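# Lay the towel flat beside the basket

## Task

Get the towel lying flat on the table as a single layer, with at least a finger's width between it and the table edge, at least two finger widths between it and the basket rim, and more than a hand's width between it and either arm's column. The basket must finish upright, its entire base resting on the table, no more than three finger widths from its starting spot and turned roughly as it began. Finish by releasing everything and pulling the grippers away; anything that stays in place only because the robot holds it does not count.

## Robot and tools

Robot: two arms, left_arm and right_arm, each with a parallel two-finger gripper and a wrist camera. Everything is expressed in one scene frame. Its origin sits on the table top midway between the arms, +z is up, +x reaches out over the table, and left_arm is on the +y side. The names left and right do not refer to image sides. Arm bases: left_arm at (-0.002, +0.322, 0) m, right_arm at (-0.034, -0.244, 0) m, both nearly unrotated about z.

Gripper frame: the fingers point along the gripper's +z axis and close along its y axis. The reported end_effector_position is the point between the finger pads, roughly 1 cm short of the fingertips. Orientation is a quaternion written w first (qw, qx, qy, qz).

Row layout (used by both motion tools): 16 numbers. The first 8 are for left_arm: x, y, z in metres, qw, qx, qy, qz, then opening. The last 8 are the same for right_arm. Both arms must always be included, even if one should not move. x, y, z and the quaternion are an absolute target pose for that gripper in the scene frame, not an offset. Opening runs from -1 (closed) to +1 (fully open, 0.094 m). To hold something, command an opening about 0.03 below the grip_measured reading; a smaller gap holds more gently. To keep an arm still, resend the exact pose and opening from the latest result before it stopped; to keep an orientation, repeat the same quaternion rather than copying a slightly drifted reported one.

execute_actions(actions): actions is a list of up to 15 actions; each action is a list of up to 15 rows, one per 1/30 s control step. A short action repeats its last row until 15 steps are done, so each action lasts 0.5 s. If any target is more than 0.6 m from that gripper's current position along any gripper axis, the action is rejected for both arms; if the first action fails this against the last reported state, or anything is malformed, nothing moves. An empty list just returns state and images.

move(target, speed, blocking): target is one 16-number row as above. The gripper travels a straight line to it; both arms arrive together, over 0.5 to 10 s (cut off at 10 s). speed is in m/s, 0.002 to 0.5, default 0.25; rotation is capped at twice that in rad/s. Opening is applied at the start. Paths ignore obstacles and the other arm, and grippers may lag, stray or overshoot speed, especially near full reach. Faster contact hits harder, and a target set deeper past a contact presses harder. blocking=false returns after 0.5 s while motion continues; until a result shows it ended, use wait or stop before sending other motion. The result adds a move: line with the ending (done, off_target, moving, held, fault), the limits that acted (paced = target was clipped; held = a check blocked some steps, after which the arm may jump fast), and each gripper's remaining distance.

wait(seconds): 0 to 10 s; arms keep their last command; returns early if a running move finishes. stop(): brakes a running move (needs room; fingers keep moving). zoom_image(camera, region): camera is cam_high, cam_left_wrist or cam_right_wrist; region is [x0, y0, x1, y1] in pixels of that 504x504 image, top-left origin, at most 504 by 504. read_manual(section): only "licences"; no motion. finished_scene(scene): ends the given scene number (1 or 2) permanently and reports success; the goal must already hold on its own.

Controller behaviour: each step the commanded pose is clipped to within 70 mm and 16 degrees of the measured pose, then solved by damped inverse kinematics, favouring position over orientation. Far targets need several actions; after an action the arm continues at most to its last clipped pose. Joint friction can leave the gripper up to about 31 mm off, and tiny commands may do nothing. Elbows never fully straighten. Joint ranges (rad): waist -2.618 to 3.054, shoulder 0 to 3.142, elbow 0 to 3.142, wrist pitch and wrist yaw -1.571 to 1.571, wrist roll -2.094 to 2.094. The robot keeps holding its last command while the operator is writing.

Result lines: the state line gives each gripper's position and quaternion (less accurate at long reach); Hand target lines show where the controller is now driving each gripper; grip_measured is the finger opening on the command scale (Joint positions ends with it in metres; each gripper may be about 1 mm off); joint torques include offsets and noise. pose unreachable means a clearance check altered or blocked that arm's command. FAULT lines mean an arm stopped. MOTOR HOT appears at 75 °C; at 90 °C that arm halts for 10 s, and at 100 °C it goes limp and falls, so avoid holding loads for long.

Cameras: cam_high is a fixed overhead view; the wrist cameras are fisheye. Calibration values are given per camera and can be slightly off.

Avoid: pushing anything off the table, tipping or dragging the basket, dropping or yanking the towel, hard impacts or strong presses into the table, and letting the arms collide or push on each other. Something may briefly pull on a held item, so grip firmly. At the end, open both grippers and lift them away.

Each tool is called after "Call:" in YAML: its name, and indented under it one key for each argument.

## Session

Call:
execute_actions:
  actions: []

Scene clock: 0.00 s.
left_arm: end_effector_position=(+0.0340, +0.6880, +0.2844) grip_measured=+1.000 end_effector_quat_wxyz=(-0.066, +0.017, +0.854, +0.516) | right_arm: end_effector_position=(+0.1441, -0.5268, +0.1217) grip_measured=+1.000 end_effector_quat_wxyz=(+0.117, +0.498, +0.809, +0.289)
Joint positions: left_arm=[ 1.201  1.133  1.077 -0.446 -0.306  1.555  0.094] | right_arm=[-1.226  1.975  1.637 -1.488 -0.588 -0.27   0.094]
Joint velocities: left_arm=[-0.002  0.012 -0.002 -0.007 -0.007 -0.051  0.   ] | right_arm=[-0.012  0.007  0.012 -0.095  0.022 -0.022  0.   ]
Joint torques (N m, as the arm reports them, + toward a larger angle): no reading
Motor temperatures (°C, as the motors report them): left_arm=[24 22 22 21 23 25] | right_arm=[25 21 24 23 23 23]
Hand target (left_arm): +0.034, +0.688, +0.284; -0.066, +0.017, +0.854, +0.516
Hand target (right_arm): +0.144, -0.527, +0.122; +0.117, +0.498, +0.809, +0.289

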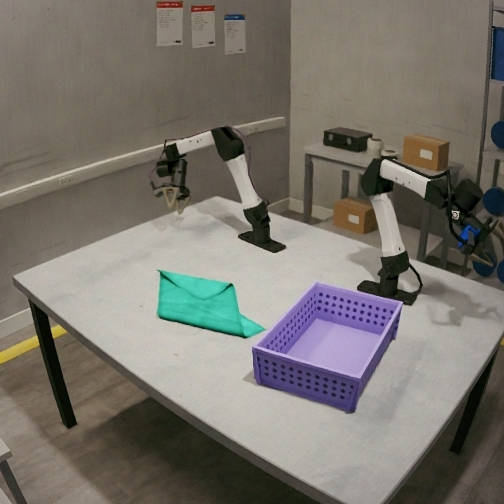

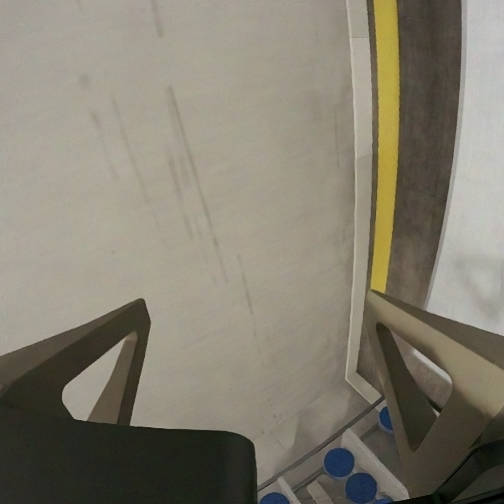

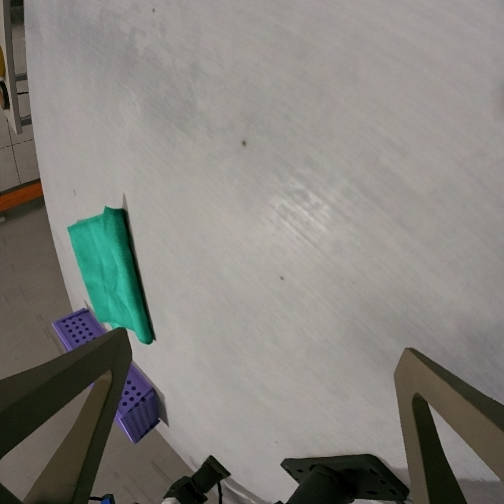

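Call:
zoom_image:
  camera: "cam_high"
  region: [130, 250, 290, 360]

Region (130, 250, 290, 360) of cam_high's 504x504 image, scaled by 3.150, with more detail than that image has; it fills the top 346 rows of this view, and the rest is white.

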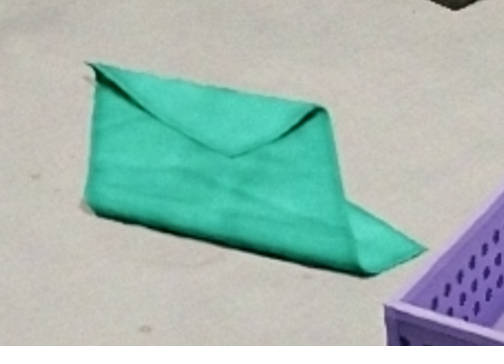

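Call:
move:
  target: [0.40,0.17,0.22,0,0,1,0,0,0.41,-0.06,0.12,0,0,1,0,0]

Scene clock: 31.93 s.
left_arm: end_effector_position=(+0.3953, +0.1681, +0.2167) grip_measured=+0.003 end_effector_quat_wxyz=(+0.101, -0.002, +0.994, -0.049) | right_arm: end_effector_position=(+0.4017, -0.0591, +0.1155) grip_measured=+0.003 end_effector_quat_wxyz=(+0.024, -0.003, +1.000, +0.014)
Joint positions: left_arm=[-0.492  2.06   2.27  -1.557  0.02  -0.367  0.047] | right_arm=[ 0.47   2.424  2.48  -1.572 -0.008  0.394  0.047]
Joint velocities: left_arm=[-0.002 -0.002 -0.007 -0.007  0.037 -0.037 -0.   ] | right_arm=[-0.017  0.012 -0.032 -0.066 -0.007  0.007  0.001]
Joint torques (N m, as the arm reports them, + toward a larger angle): left_arm=[ -0.53 -10.39   8.21   0.74  -0.08  -0.06] | right_arm=[  0.08 -12.55   9.97   0.54   0.17   0.04]
Motor temperatures (°C, as the motors report them): left_arm=[24 23 26 26 23 25] | right_arm=[25 27 26 23 23 23]
Hand target (left_arm): +0.397, +0.164, +0.217; +0.100, -0.003, +0.994, -0.054
Hand target (right_arm): +0.404, -0.062, +0.119; +0.028, -0.001, +1.000, +0.011
Off the commanded pose (left_arm): 0.006 m, 13 deg.
Off the commanded pose (right_arm): 0.009 m, 3 deg.
joint sent to its limit (left arm) — the command would take joint 4 (wrist pitch) past its lower limit, so that joint was sent only as far as its limit.
joint sent to its limit (right arm) — the command would take joint 4 (wrist pitch) past its lower limit, so that joint was sent only as far as its limit.
move: off_target (left_arm, right_arm)
camera_calibration (this result's frames):
cam_left_wrist: T_world_to_cam=[[-0.0615398, -0.995924, 0.0659344, 0.184436], [-0.957807, 0.0775074, 0.276764, 0.333204], [-0.280746, -0.0461205, -0.958673, 0.446616], [0, 0, 0, 1]] pos_world=[0.455881, 0.178457, 0.323779]
cam_right_wrist: T_world_to_cam=[[0.0642609, -0.992131, -0.107457, -0.0647886], [-0.912399, -0.102029, 0.396381, 0.351418], [-0.404225, 0.0725721, -0.911776, 0.360156], [0, 0, 0, 1]] pos_world=[0.470381, -0.0545613, 0.182124]

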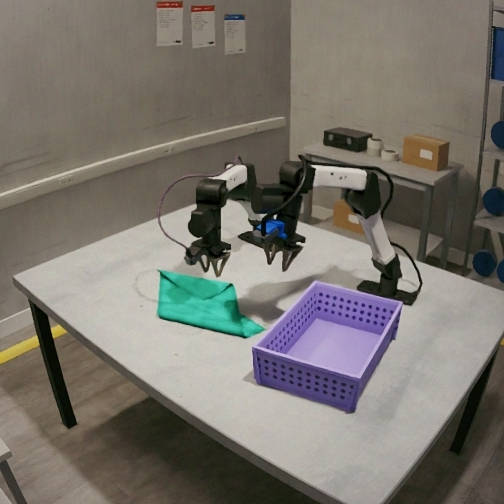

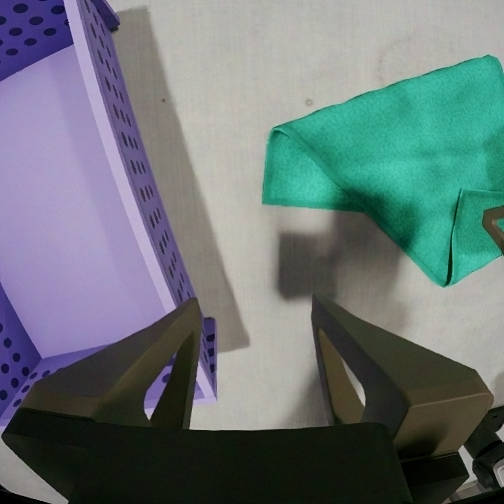

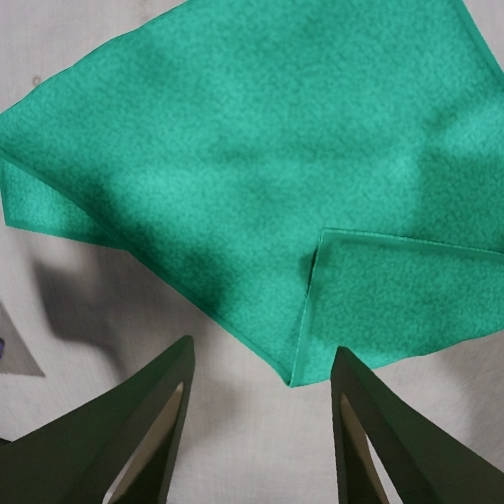

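Call:
move:
  target: [0.43,0.143,0.012,0.1,0,0.995,0,0,0.398,-0.09,0.015,0.1,0,0.995,0,0]
  speed: 0.12

Call:
move:
  target: [0.43,0.143,0.012,0.1,0,0.995,0,-1,0.398,-0.09,0.015,0.1,0,0.995,0,-1]

Call:
move:
  target: [0.43,0.13,0.13,0.15,0,0.99,0,-1,0.398,-0.12,0.13,0.15,0,0.99,0,-1]
  speed: 0.12

Scene clock: 46.87 s.
left_arm: end_effector_position=(+0.4357, +0.1449, +0.0231) grip_measured=+0.003 end_effector_quat_wxyz=(+0.105, -0.003, +0.994, -0.005) | right_arm: end_effector_position=(+0.4000, -0.0836, +0.0198) grip_measured=+0.003 end_effector_quat_wxyz=(+0.099, -0.000, +0.995, +0.003)
Joint positions: left_arm=[-0.542  2.217  1.734 -0.892 -0.075 -0.41   0.047] | right_arm=[ 0.45   2.195  1.687 -0.877  0.067  0.373  0.047]
Joint velocities: left_arm=[-0.002  0.002 -0.012  0.051 -0.081  0.066 -0.001] | right_arm=[-0.022 -0.007 -0.002 -0.007 -0.037 -0.007 -0.001]
Joint torques (N m, as the arm reports them, + toward a larger angle): left_arm=[ -1.08 -11.96   6.05   0.89  -0.3   -0.08] | right_arm=[ -0.54 -12.31   5.11   1.27   0.21  -0.05]
Motor temperatures (°C, as the motors report them): left_arm=[24 26 27 25 23 25] | right_arm=[25 30 28 23 23 23]
Hand target (left_arm): +0.432, +0.141, +0.012; +0.100, -0.000, +0.995, -0.001
Hand target (right_arm): +0.399, -0.090, +0.015; +0.099, +0.000, +0.995, -0.001
Off the commanded pose (left_arm): 0.013 m, 1 deg.
Off the commanded pose (right_arm): 0.008 m, 0 deg.
move: off_target (left_arm)
camera_calibration (this result's frames):
cam_left_wrist: T_world_to_cam=[[-0.0504242, -0.998481, -0.022198, 0.174173], [-0.960298, 0.0423657, 0.27574, 0.433428], [-0.274381, 0.0352207, -0.960976, 0.256742], [0, 0, 0, 1]] pos_world=[0.495447, 0.146504, 0.131075]
cam_right_wrist: T_world_to_cam=[[0.0703177, -0.994679, -0.0752967, -0.102539], [-0.962104, -0.0875635, 0.258241, 0.409118], [-0.26346, 0.0542844, -0.963142, 0.217183], [0, 0, 0, 1]] pos_world=[0.458044, -0.077959, 0.0958065]

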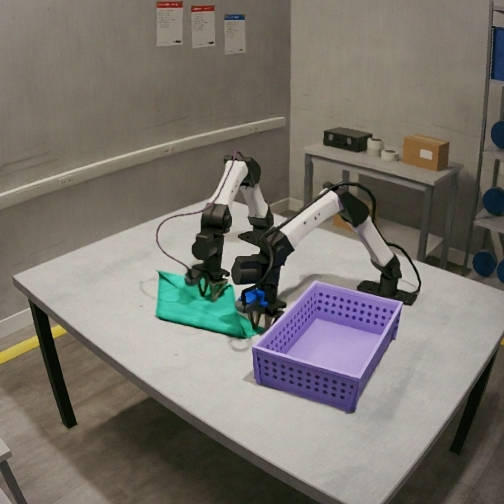

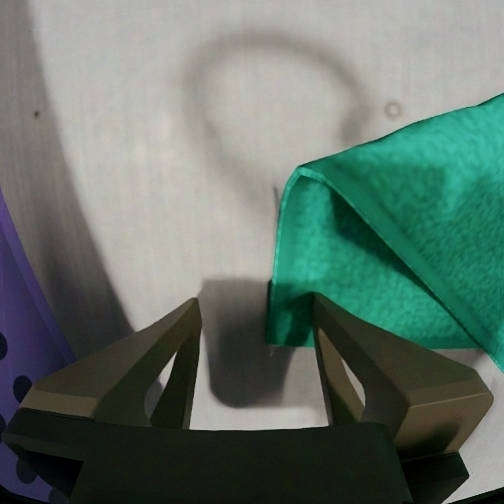

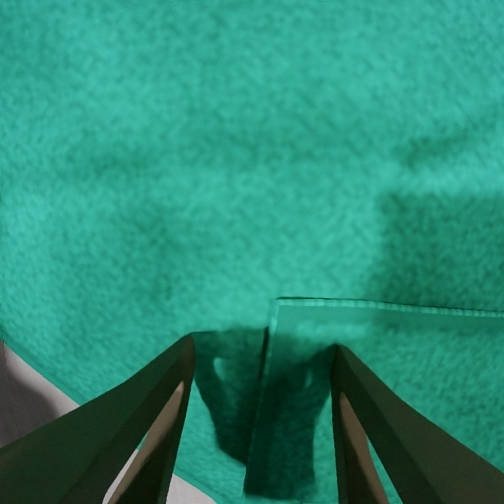

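Scene clock: 47.57 s.
left_arm: end_effector_position=(+0.4364, +0.1447, +0.0221) grip_measured=-0.996 end_effector_quat_wxyz=(+0.107, -0.003, +0.994, -0.005) | right_arm: end_effector_position=(+0.4020, -0.0840, +0.0225) grip_measured=-0.984 end_effector_quat_wxyz=(+0.104, +0.000, +0.995, +0.003)
Joint positions: left_arm=[-0.542  2.217  1.729 -0.883 -0.076 -0.41   0.   ] | right_arm=[ 0.45   2.189  1.687 -0.872  0.072  0.372  0.001]
Joint velocities: left_arm=[-0.027 -0.007  0.002  0.037 -0.051 -0.007 -0.   ] | right_arm=[-0.002  0.007 -0.007 -0.037 -0.007 -0.007 -0.001]
Joint torques (N m, as the arm reports them, + toward a larger angle): left_arm=[ -1.02 -12.82   5.05   0.88  -0.26  -0.07] | right_arm=[ -0.36 -12.3    4.71   1.19   0.09  -0.03]
Motor temperatures (°C, as the motors report them): left_arm=[24 26 27 25 23 25] | right_arm=[25 31 28 23 23 23]
Hand target (left_arm): +0.430, +0.143, +0.012; +0.100, +0.000, +0.995, -0.000
Hand target (right_arm): +0.398, -0.090, +0.015; +0.100, -0.000, +0.995, -0.000
Off the commanded pose (left_arm): 0.012 m, 1 deg.
Off the commanded pose (right_arm): 0.010 m, 1 deg.
move: off_target (left_arm)
camera_calibration (this result's frames):
cam_left_wrist: T_world_to_cam=[[-0.0501763, -0.998514, -0.0212824, 0.173869], [-0.961534, 0.042534, 0.271372, 0.43507], [-0.270064, 0.0340802, -0.962239, 0.254328], [0, 0, 0, 1]] pos_world=[0.495743, 0.146438, 0.130359]
cam_right_wrist: T_world_to_cam=[[0.070301, -0.994769, -0.0741054, -0.102915], [-0.96511, -0.0866131, 0.247105, 0.41191], [-0.252231, 0.0541481, -0.966151, 0.215864], [0, 0, 0, 1]] pos_world=[0.459221, -0.078388, 0.0991456]

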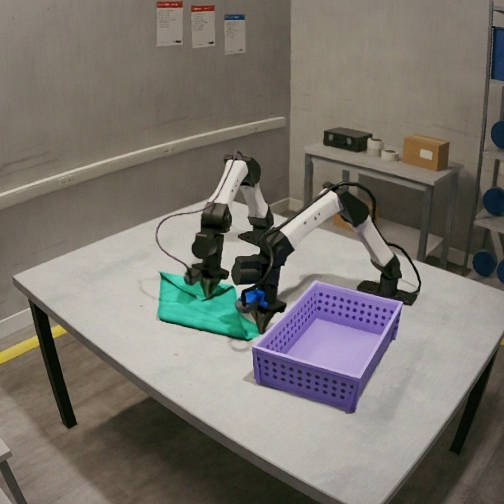

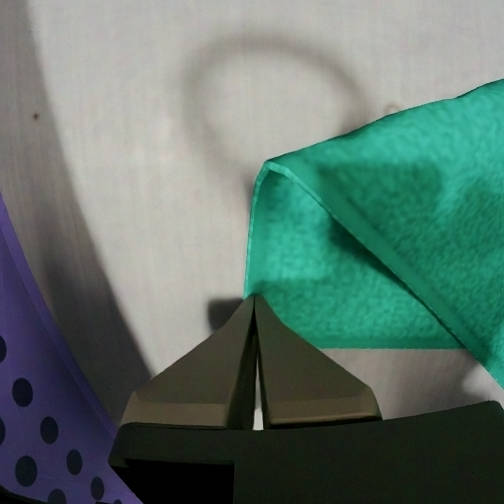

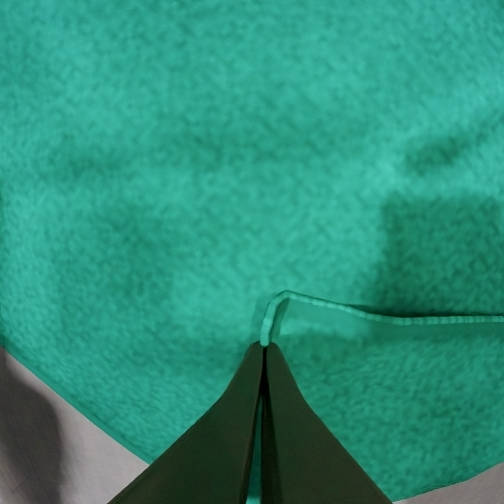

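Scene clock: 49.10 s.
left_arm: end_effector_position=(+0.4309, +0.1339, +0.1214) grip_measured=-0.996 end_effector_quat_wxyz=(+0.145, -0.002, +0.989, -0.001) | right_arm: end_effector_position=(+0.3944, -0.1166, +0.1202) grip_measured=-0.985 end_effector_quat_wxyz=(+0.141, +0.001, +0.990, +0.002)
Joint positions: left_arm=[-0.585  2.111  1.94  -1.136 -0.125 -0.442  0.   ] | right_arm=[ 0.393  1.998  1.769 -1.072  0.085  0.312  0.001]
Joint velocities: left_arm=[ 0.007  0.002 -0.012 -0.081 -0.037 -0.051 -0.   ] | right_arm=[ 0.007 -0.007  0.002 -0.022  0.007 -0.051  0.001]
Joint torques (N m, as the arm reports them, + toward a larger angle): left_arm=[ -1.01 -13.61   8.61   0.73  -0.28  -0.06] | right_arm=[ -0.22 -11.04  10.43   1.01   0.2   -0.08]
Motor temperatures (°C, as the motors report them): left_arm=[24 27 27 25 23 25] | right_arm=[25 31 28 23 23 23]
Hand target (left_arm): +0.428, +0.131, +0.130; +0.150, +0.000, +0.989, -0.001
Hand target (right_arm): +0.398, -0.120, +0.130; +0.150, +0.000, +0.989, -0.000
Off the commanded pose (left_arm): 0.009 m, 1 deg.
Off the commanded pose (right_arm): 0.011 m, 1 deg.
move: off_target (right_arm)
camera_calibration (this result's frames):
cam_left_wrist: T_world_to_cam=[[-0.0491328, -0.998212, -0.0340274, 0.166002], [-0.979604, 0.0415151, 0.1966, 0.420254], [-0.194836, 0.0429929, -0.979893, 0.317332], [0, 0, 0, 1]] pos_world=[0.481667, 0.134616, 0.233979]
cam_right_wrist: T_world_to_cam=[[0.0745397, -0.994938, -0.0673894, -0.130022], [-0.980726, -0.0853786, 0.175746, 0.392448], [-0.18061, 0.0529905, -0.982126, 0.283655], [0, 0, 0, 1]] pos_world=[0.445806, -0.110888, 0.200851]

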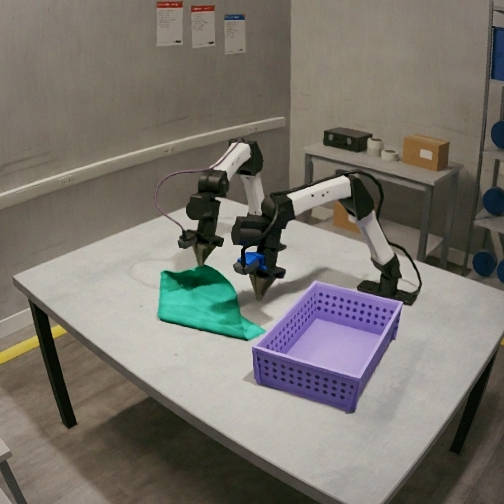

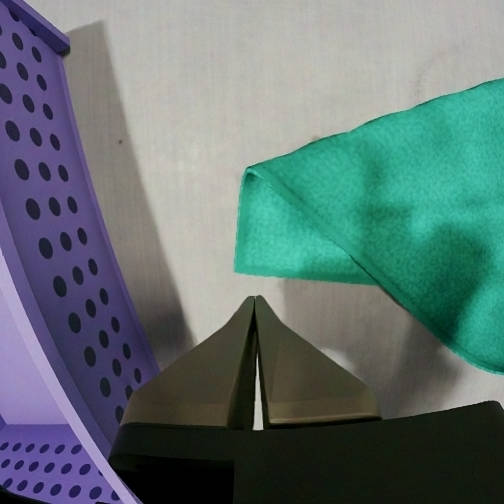

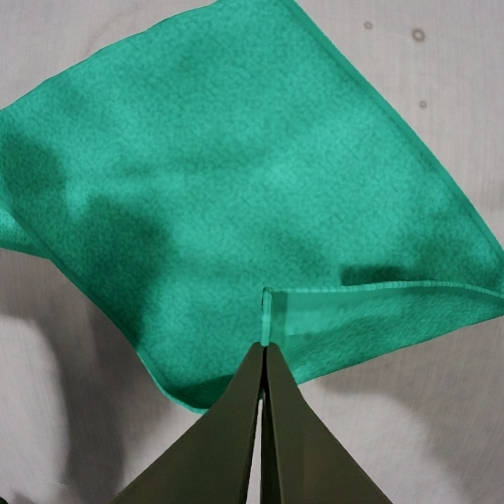

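Call:
move:
  target: [0.43,0.135,0.002,0.1,0,0.995,0,0,0.398,-0.095,0.006,0.1,0,0.995,0,0]
  speed: 0.1

Call:
move:
  target: [0.43,0.135,0.002,0.1,0,0.995,0,-1,0.398,-0.095,0.006,0.1,0,0.995,0,-1]

Call:
move:
  target: [0.43,0.13,0.1,0.1,0,0.995,0,-1,0.37,-0.11,0.1,0.1,0,0.995,0,-1]
  speed: 0.08

Scene clock: 56.83 s.
left_arm: end_effector_position=(+0.4341, +0.1278, +0.0223) grip_measured=-0.003 end_effector_quat_wxyz=(+0.116, +0.002, +0.993, -0.005) | right_arm: end_effector_position=(+0.4038, -0.0988, +0.0195) grip_measured=-0.003 end_effector_quat_wxyz=(+0.110, +0.000, +0.994, -0.002)
Joint positions: left_arm=[-0.582  2.221  1.734 -0.868 -0.091 -0.437  0.047] | right_arm=[ 0.421  2.171  1.643 -0.836  0.079  0.342  0.047]
Joint velocities: left_arm=[-0.012 -0.012 -0.007 -0.007  0.007  0.007  0.   ] | right_arm=[-0.007 -0.022 -0.002  0.051  0.066 -0.022 -0.   ]
Joint torques (N m, as the arm reports them, + toward a larger angle): left_arm=[  0.78 -10.84   5.42   0.92  -0.14   0.05] | right_arm=[  0.86 -10.76   6.     1.3    0.03   0.2 ]
Motor temperatures (°C, as the motors report them): left_arm=[24 29 28 24 23 25] | right_arm=[25 31 29 23 23 23]
Hand target (left_arm): +0.431, +0.135, +0.002; +0.100, +0.000, +0.995, +0.001
Hand target (right_arm): +0.398, -0.095, +0.007; +0.100, -0.000, +0.995, +0.000
Off the commanded pose (left_arm): 0.022 m, 2 deg.
Off the commanded pose (right_arm): 0.015 m, 1 deg.
move: off_target (left_arm, right_arm)
camera_calibration (this result's frames):
cam_left_wrist: T_world_to_cam=[[-0.0601352, -0.997897, -0.0241816, 0.161179], [-0.966098, 0.0520913, 0.252867, 0.434681], [-0.251076, 0.038568, -0.967199, 0.24579], [0, 0, 0, 1]] pos_world=[0.491349, 0.128717, 0.131709]
cam_right_wrist: T_world_to_cam=[[0.0701965, -0.995464, -0.0642217, -0.118183], [-0.968015, -0.0835237, 0.236579, 0.414715], [-0.24087, 0.0455606, -0.969487, 0.208817], [0, 0, 0, 1]] pos_world=[0.460044, -0.092522, 0.0967423]

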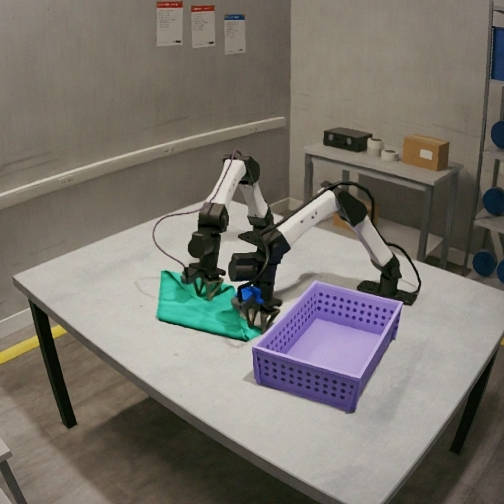

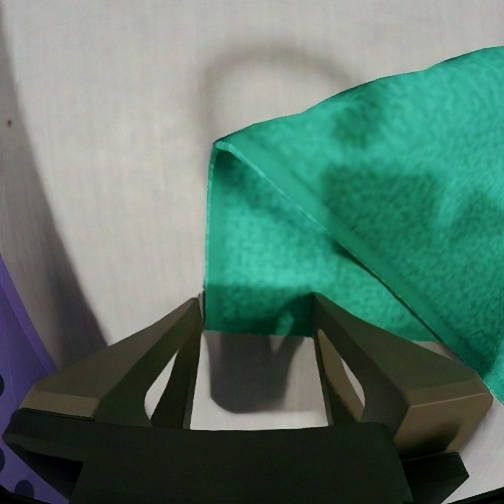

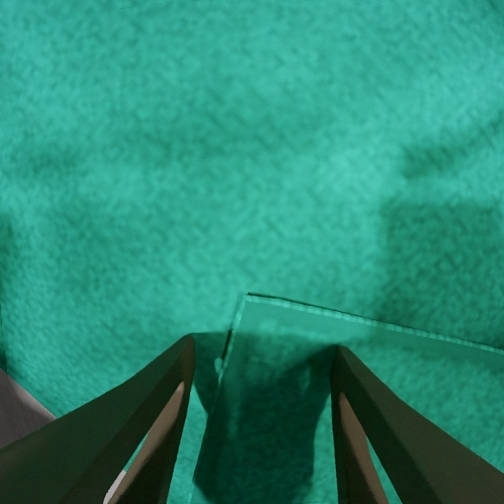

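Scene clock: 57.53 s.
left_arm: end_effector_position=(+0.4348, +0.1273, +0.0225) grip_measured=-0.979 end_effector_quat_wxyz=(+0.118, +0.002, +0.993, -0.006) | right_arm: end_effector_position=(+0.4045, -0.0983, +0.0196) grip_measured=-0.995 end_effector_quat_wxyz=(+0.112, +0.000, +0.994, -0.001)
Joint positions: left_arm=[-0.582  2.221  1.734 -0.865 -0.091 -0.437  0.001] | right_arm=[ 0.421  2.171  1.643 -0.832  0.077  0.343  0.   ]
Joint velocities: left_arm=[-0.027  0.002  0.002  0.007  0.007 -0.007  0.   ] | right_arm=[ 0.002 -0.007 -0.002 -0.066  0.007  0.007  0.   ]
Joint torques (N m, as the arm reports them, + toward a larger angle): left_arm=[  0.81 -11.27   4.83   0.96  -0.16   0.06] | right_arm=[  1.05 -10.59   5.78   1.22   0.04   0.14]
Motor temperatures (°C, as the motors report them): left_arm=[24 29 28 24 23 25] | right_arm=[25 31 29 23 23 23]
Hand target (left_arm): +0.430, +0.135, +0.002; +0.100, -0.000, +0.995, +0.000
Hand target (right_arm): +0.398, -0.095, +0.006; +0.100, -0.000, +0.995, -0.000
Off the commanded pose (left_arm): 0.022 m, 2 deg.
Off the commanded pose (right_arm): 0.015 m, 1 deg.
move: off_target (left_arm, right_arm)
camera_calibration (this result's frames):
cam_left_wrist: T_world_to_cam=[[-0.060235, -0.997938, -0.0221852, 0.160752], [-0.966784, 0.052795, 0.250081, 0.435597], [-0.248394, 0.0365119, -0.967971, 0.245257], [0, 0, 0, 1]] pos_world=[0.491732, 0.128468, 0.132034]
cam_right_wrist: T_world_to_cam=[[0.0703181, -0.995293, -0.0666822, -0.117678], [-0.968658, -0.0840956, 0.233728, 0.415649], [-0.238235, 0.048157, -0.970013, 0.208308], [0, 0, 0, 1]] pos_world=[0.460523, -0.0922015, 0.0970657]

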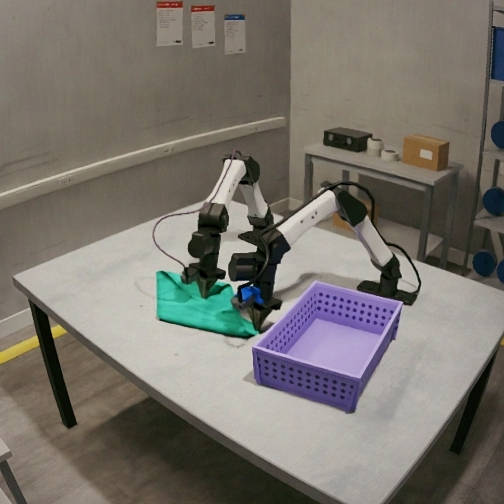

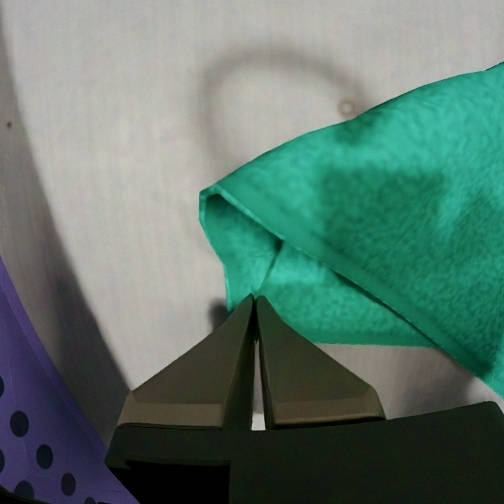

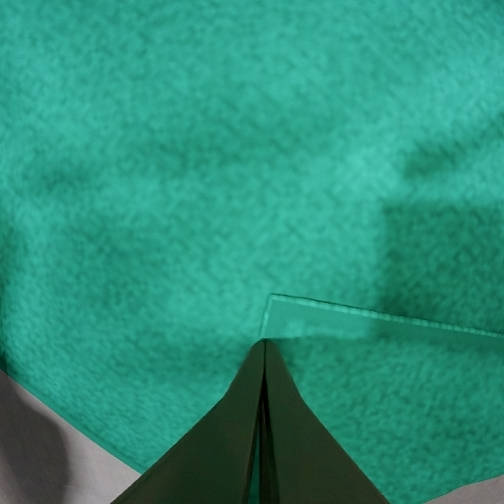

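Scene clock: 59.20 s.
left_arm: end_effector_position=(+0.4290, +0.1301, +0.0898) grip_measured=-0.979 end_effector_quat_wxyz=(+0.097, +0.003, +0.995, +0.004) | right_arm: end_effector_position=(+0.3669, -0.1117, +0.0899) grip_measured=-0.995 end_effector_quat_wxyz=(+0.093, -0.000, +0.996, -0.007)
Joint positions: left_arm=[-0.582  2.209  1.992 -1.183 -0.091 -0.437  0.001] | right_arm=[ 0.421  1.999  1.671 -1.073  0.076  0.343  0.   ]
Joint velocities: left_arm=[-0.007 -0.012 -0.017 -0.022 -0.007  0.066 -0.001] | right_arm=[-0.002  0.007  0.012  0.037 -0.007 -0.051 -0.   ]
Joint torques (N m, as the arm reports them, + toward a larger angle): left_arm=[  0.01 -14.28   8.77   0.55  -0.17  -0.06] | right_arm=[  0.04 -11.11  10.3    0.77   0.1    0.04]
Motor temperatures (°C, as the motors report them): left_arm=[24 30 28 24 23 25] | right_arm=[25 31 29 23 23 23]
Hand target (left_arm): +0.429, +0.131, +0.100; +0.100, +0.000, +0.995, +0.000
Hand target (right_arm): +0.370, -0.110, +0.100; +0.100, -0.000, +0.995, +0.000
Off the commanded pose (left_arm): 0.010 m, 1 deg.
Off the commanded pose (right_arm): 0.011 m, 1 deg.
move: off_target (right_arm)
camera_calibration (this result's frames):
cam_left_wrist: T_world_to_cam=[[-0.0615625, -0.997295, -0.0401693, 0.166796], [-0.955243, 0.0472041, 0.292031, 0.405022], [-0.289345, 0.0563497, -0.955565, 0.322773], [0, 0, 0, 1]] pos_world=[0.490556, 0.129038, 0.196851]
cam_right_wrist: T_world_to_cam=[[0.0682454, -0.996036, -0.057053, -0.123902], [-0.958998, -0.08126, 0.271514, 0.355099], [-0.275073, 0.0361842, -0.960742, 0.279515], [0, 0, 0, 1]] pos_world=[0.425882, -0.104669, 0.165059]

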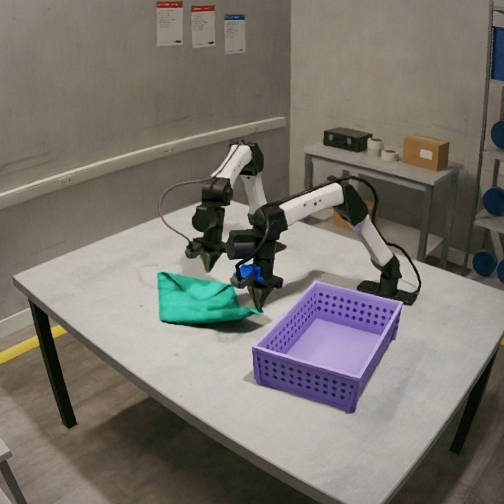

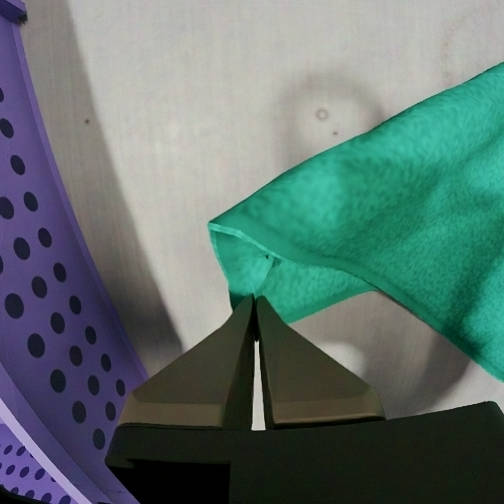

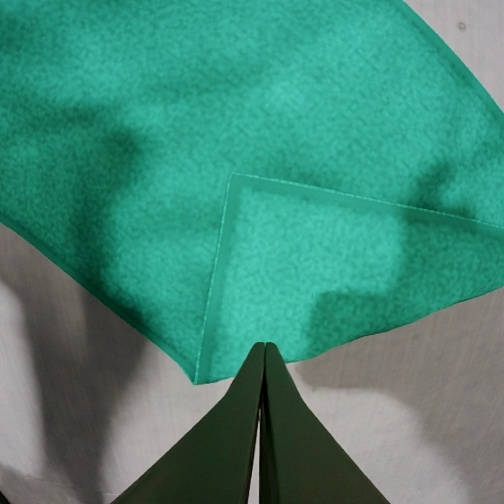

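Call:
move:
  target: [0.43,0.13,0.1,0.1,0,0.995,0,-1,0.398,-0.085,0.015,0.1,0,0.995,0,0]
  speed: 0.1

Call:
move:
  target: [0.43,0.13,0.1,0.1,0,0.995,0,-1,0.398,-0.085,0.015,0.1,0,0.995,0,-1]

Call:
move:
  target: [0.43,0.13,0.1,0.1,0,0.995,0,-1,0.37,-0.11,0.1,0.1,0,0.995,0,-1]
  speed: 0.08

Scene clock: 67.07 s.
left_arm: end_effector_position=(+0.4280, +0.1306, +0.0896) grip_measured=-0.979 end_effector_quat_wxyz=(+0.094, +0.003, +0.996, +0.005) | right_arm: end_effector_position=(+0.3991, -0.0884, +0.0207) grip_measured=-0.003 end_effector_quat_wxyz=(+0.101, -0.000, +0.995, -0.001)
Joint positions: left_arm=[-0.582  2.209  1.992 -1.187 -0.091 -0.437  0.001] | right_arm=[ 0.445  2.183  1.671 -0.872  0.076  0.365  0.047]
Joint velocities: left_arm=[-0.012  0.012  0.002  0.037 -0.066  0.037  0.   ] | right_arm=[-0.002 -0.012 -0.012  0.066 -0.022  0.022 -0.001]
Joint torques (N m, as the arm reports them, + toward a larger angle): left_arm=[  0.03 -13.88   9.36   0.51  -0.17  -0.06] | right_arm=[  0.96 -11.41   6.86   1.17   0.12   0.15]
Motor temperatures (°C, as the motors report them): left_arm=[24 33 28 24 23 25] | right_arm=[25 32 29 23 23 23]
Hand target (left_arm): +0.430, +0.130, +0.100; +0.100, +0.000, +0.995, -0.000
Hand target (right_arm): +0.398, -0.085, +0.015; +0.100, +0.000, +0.995, -0.000
Off the commanded pose (left_arm): 0.011 m, 1 deg.
Off the commanded pose (right_arm): 0.007 m, 0 deg.
move: off_target (left_arm)
camera_calibration (this result's frames):
cam_left_wrist: T_world_to_cam=[[-0.0617459, -0.997206, -0.0420503, 0.167478], [-0.95393, 0.046568, 0.296393, 0.403157], [-0.293607, 0.0584141, -0.95414, 0.323662], [0, 0, 0, 1]] pos_world=[0.489954, 0.129329, 0.196369]
cam_right_wrist: T_world_to_cam=[[0.0704331, -0.995306, -0.0663641, -0.107407], [-0.963174, -0.0851643, 0.255036, 0.408336], [-0.259491, 0.0459572, -0.964651, 0.215772], [0, 0, 0, 1]] pos_world=[0.456854, -0.0820435, 0.0968762]

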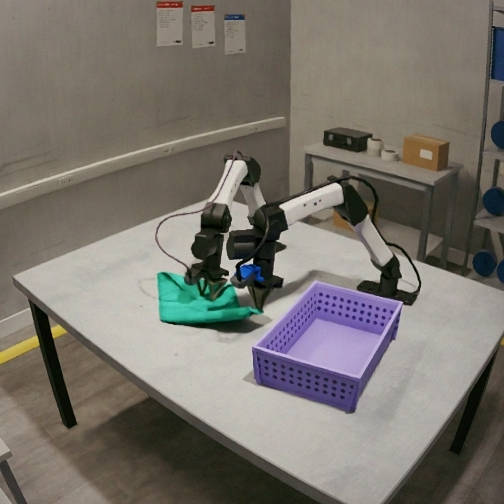

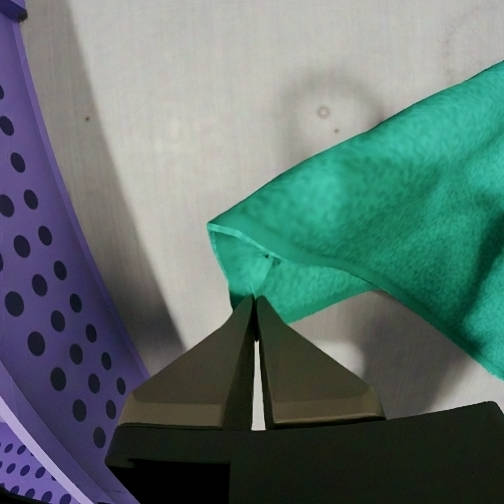

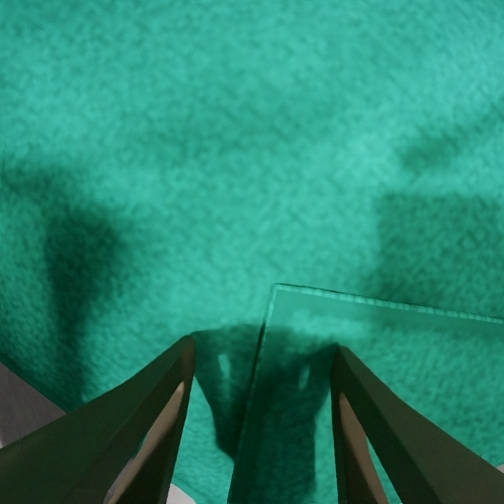

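Scene clock: 67.77 s.
left_arm: end_effector_position=(+0.4280, +0.1306, +0.0896) grip_measured=-0.979 end_effector_quat_wxyz=(+0.094, +0.003, +0.996, +0.005) | right_arm: end_effector_position=(+0.3995, -0.0882, +0.0208) grip_measured=-0.995 end_effector_quat_wxyz=(+0.102, -0.000, +0.995, -0.001)
Joint positions: left_arm=[-0.582  2.209  1.992 -1.187 -0.091 -0.437  0.001] | right_arm=[ 0.445  2.183  1.671 -0.87   0.076  0.365  0.   ]
Joint velocities: left_arm=[-0.007 -0.007 -0.002  0.007  0.051 -0.037 -0.   ] | right_arm=[ 0.007 -0.017 -0.007 -0.051  0.022 -0.007 -0.   ]
Joint torques (N m, as the arm reports them, + toward a larger angle): left_arm=[  0.03 -13.89   9.35   0.52  -0.17  -0.07] | right_arm=[  0.95 -11.25   6.88   1.16   0.12   0.17]
Motor temperatures (°C, as the motors report them): left_arm=[24 33 28 24 23 25] | right_arm=[25 32 29 23 23 23]
Hand target (left_arm): +0.430, +0.130, +0.100; +0.100, +0.000, +0.995, -0.000
Hand target (right_arm): +0.398, -0.085, +0.015; +0.100, -0.000, +0.995, -0.000
Off the commanded pose (left_arm): 0.011 m, 1 deg.
Off the commanded pose (right_arm): 0.007 m, 0 deg.
move: off_target (left_arm)
camera_calibration (this result's frames):
cam_left_wrist: T_world_to_cam=[[-0.0617459, -0.997206, -0.0420503, 0.167478], [-0.95393, 0.046568, 0.296393, 0.403157], [-0.293607, 0.0584141, -0.95414, 0.323662], [0, 0, 0, 1]] pos_world=[0.489954, 0.129329, 0.196369]
cam_right_wrist: T_world_to_cam=[[0.0705515, -0.99526, -0.0669317, -0.107296], [-0.963625, -0.0853412, 0.253266, 0.408941], [-0.257778, 0.0466288, -0.965078, 0.215343], [0, 0, 0, 1]] pos_world=[0.457147, -0.0819287, 0.0970707]

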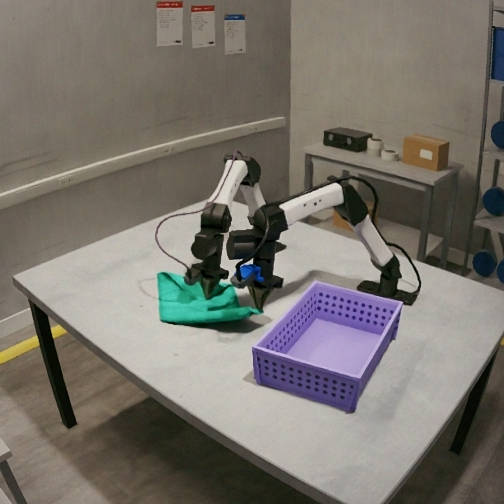

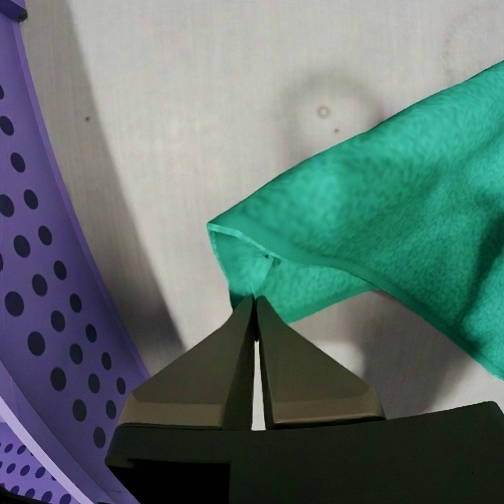

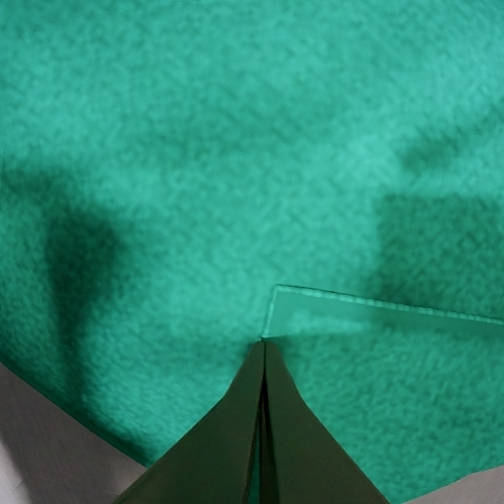

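Scene clock: 69.33 s.
left_arm: end_effector_position=(+0.4279, +0.1307, +0.0896) grip_measured=-0.979 end_effector_quat_wxyz=(+0.094, +0.003, +0.996, +0.005) | right_arm: end_effector_position=(+0.3661, -0.1094, +0.0891) grip_measured=-0.995 end_effector_quat_wxyz=(+0.092, +0.000, +0.996, -0.006)
Joint positions: left_arm=[-0.582  2.209  1.992 -1.188 -0.091 -0.437  0.001] | right_arm=[ 0.427  2.001  1.671 -1.073  0.075  0.35   0.   ]
Joint velocities: left_arm=[ 0.007 -0.012 -0.002 -0.037  0.051 -0.022 -0.001] | right_arm=[ 0.012  0.012 -0.012 -0.007  0.007  0.007 -0.   ]
Joint torques (N m, as the arm reports them, + toward a larger angle): left_arm=[  0.02 -13.91   9.36   0.51  -0.17  -0.07] | right_arm=[ -0.2  -11.11  10.31   0.77   0.1   -0.06]
Motor temperatures (°C, as the motors report them): left_arm=[24 33 29 24 23 25] | right_arm=[25 32 29 23 23 23]
Hand target (left_arm): +0.430, +0.130, +0.100; +0.100, +0.000, +0.995, -0.000
Hand target (right_arm): +0.370, -0.110, +0.100; +0.100, -0.000, +0.995, +0.000
Off the commanded pose (left_arm): 0.011 m, 1 deg.
Off the commanded pose (right_arm): 0.012 m, 1 deg.
move: off_target (left_arm, right_arm)
camera_calibration (this result's frames):
cam_left_wrist: T_world_to_cam=[[-0.0617604, -0.997199, -0.0421949, 0.16753], [-0.953828, 0.0465187, 0.296728, 0.403013], [-0.293934, 0.0585728, -0.954029, 0.32373], [0, 0, 0, 1]] pos_world=[0.489908, 0.129352, 0.196332]
cam_right_wrist: T_world_to_cam=[[0.0664342, -0.996088, -0.0582662, -0.120794], [-0.95864, -0.0799158, 0.273173, 0.354571], [-0.276761, 0.0377083, -0.960199, 0.279196], [0, 0, 0, 1]] pos_world=[0.425201, -0.102513, 0.164187]

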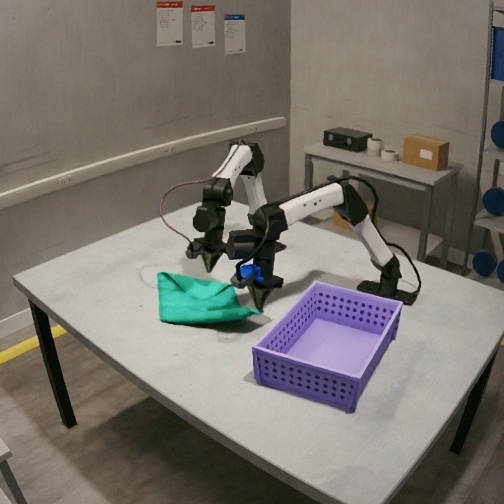

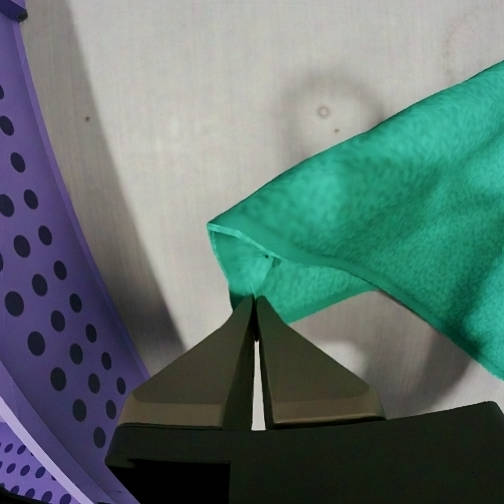

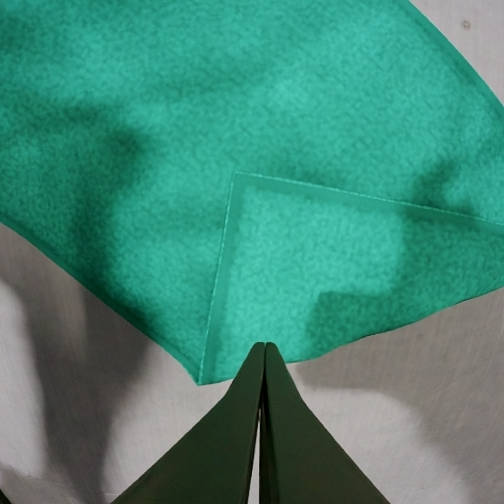

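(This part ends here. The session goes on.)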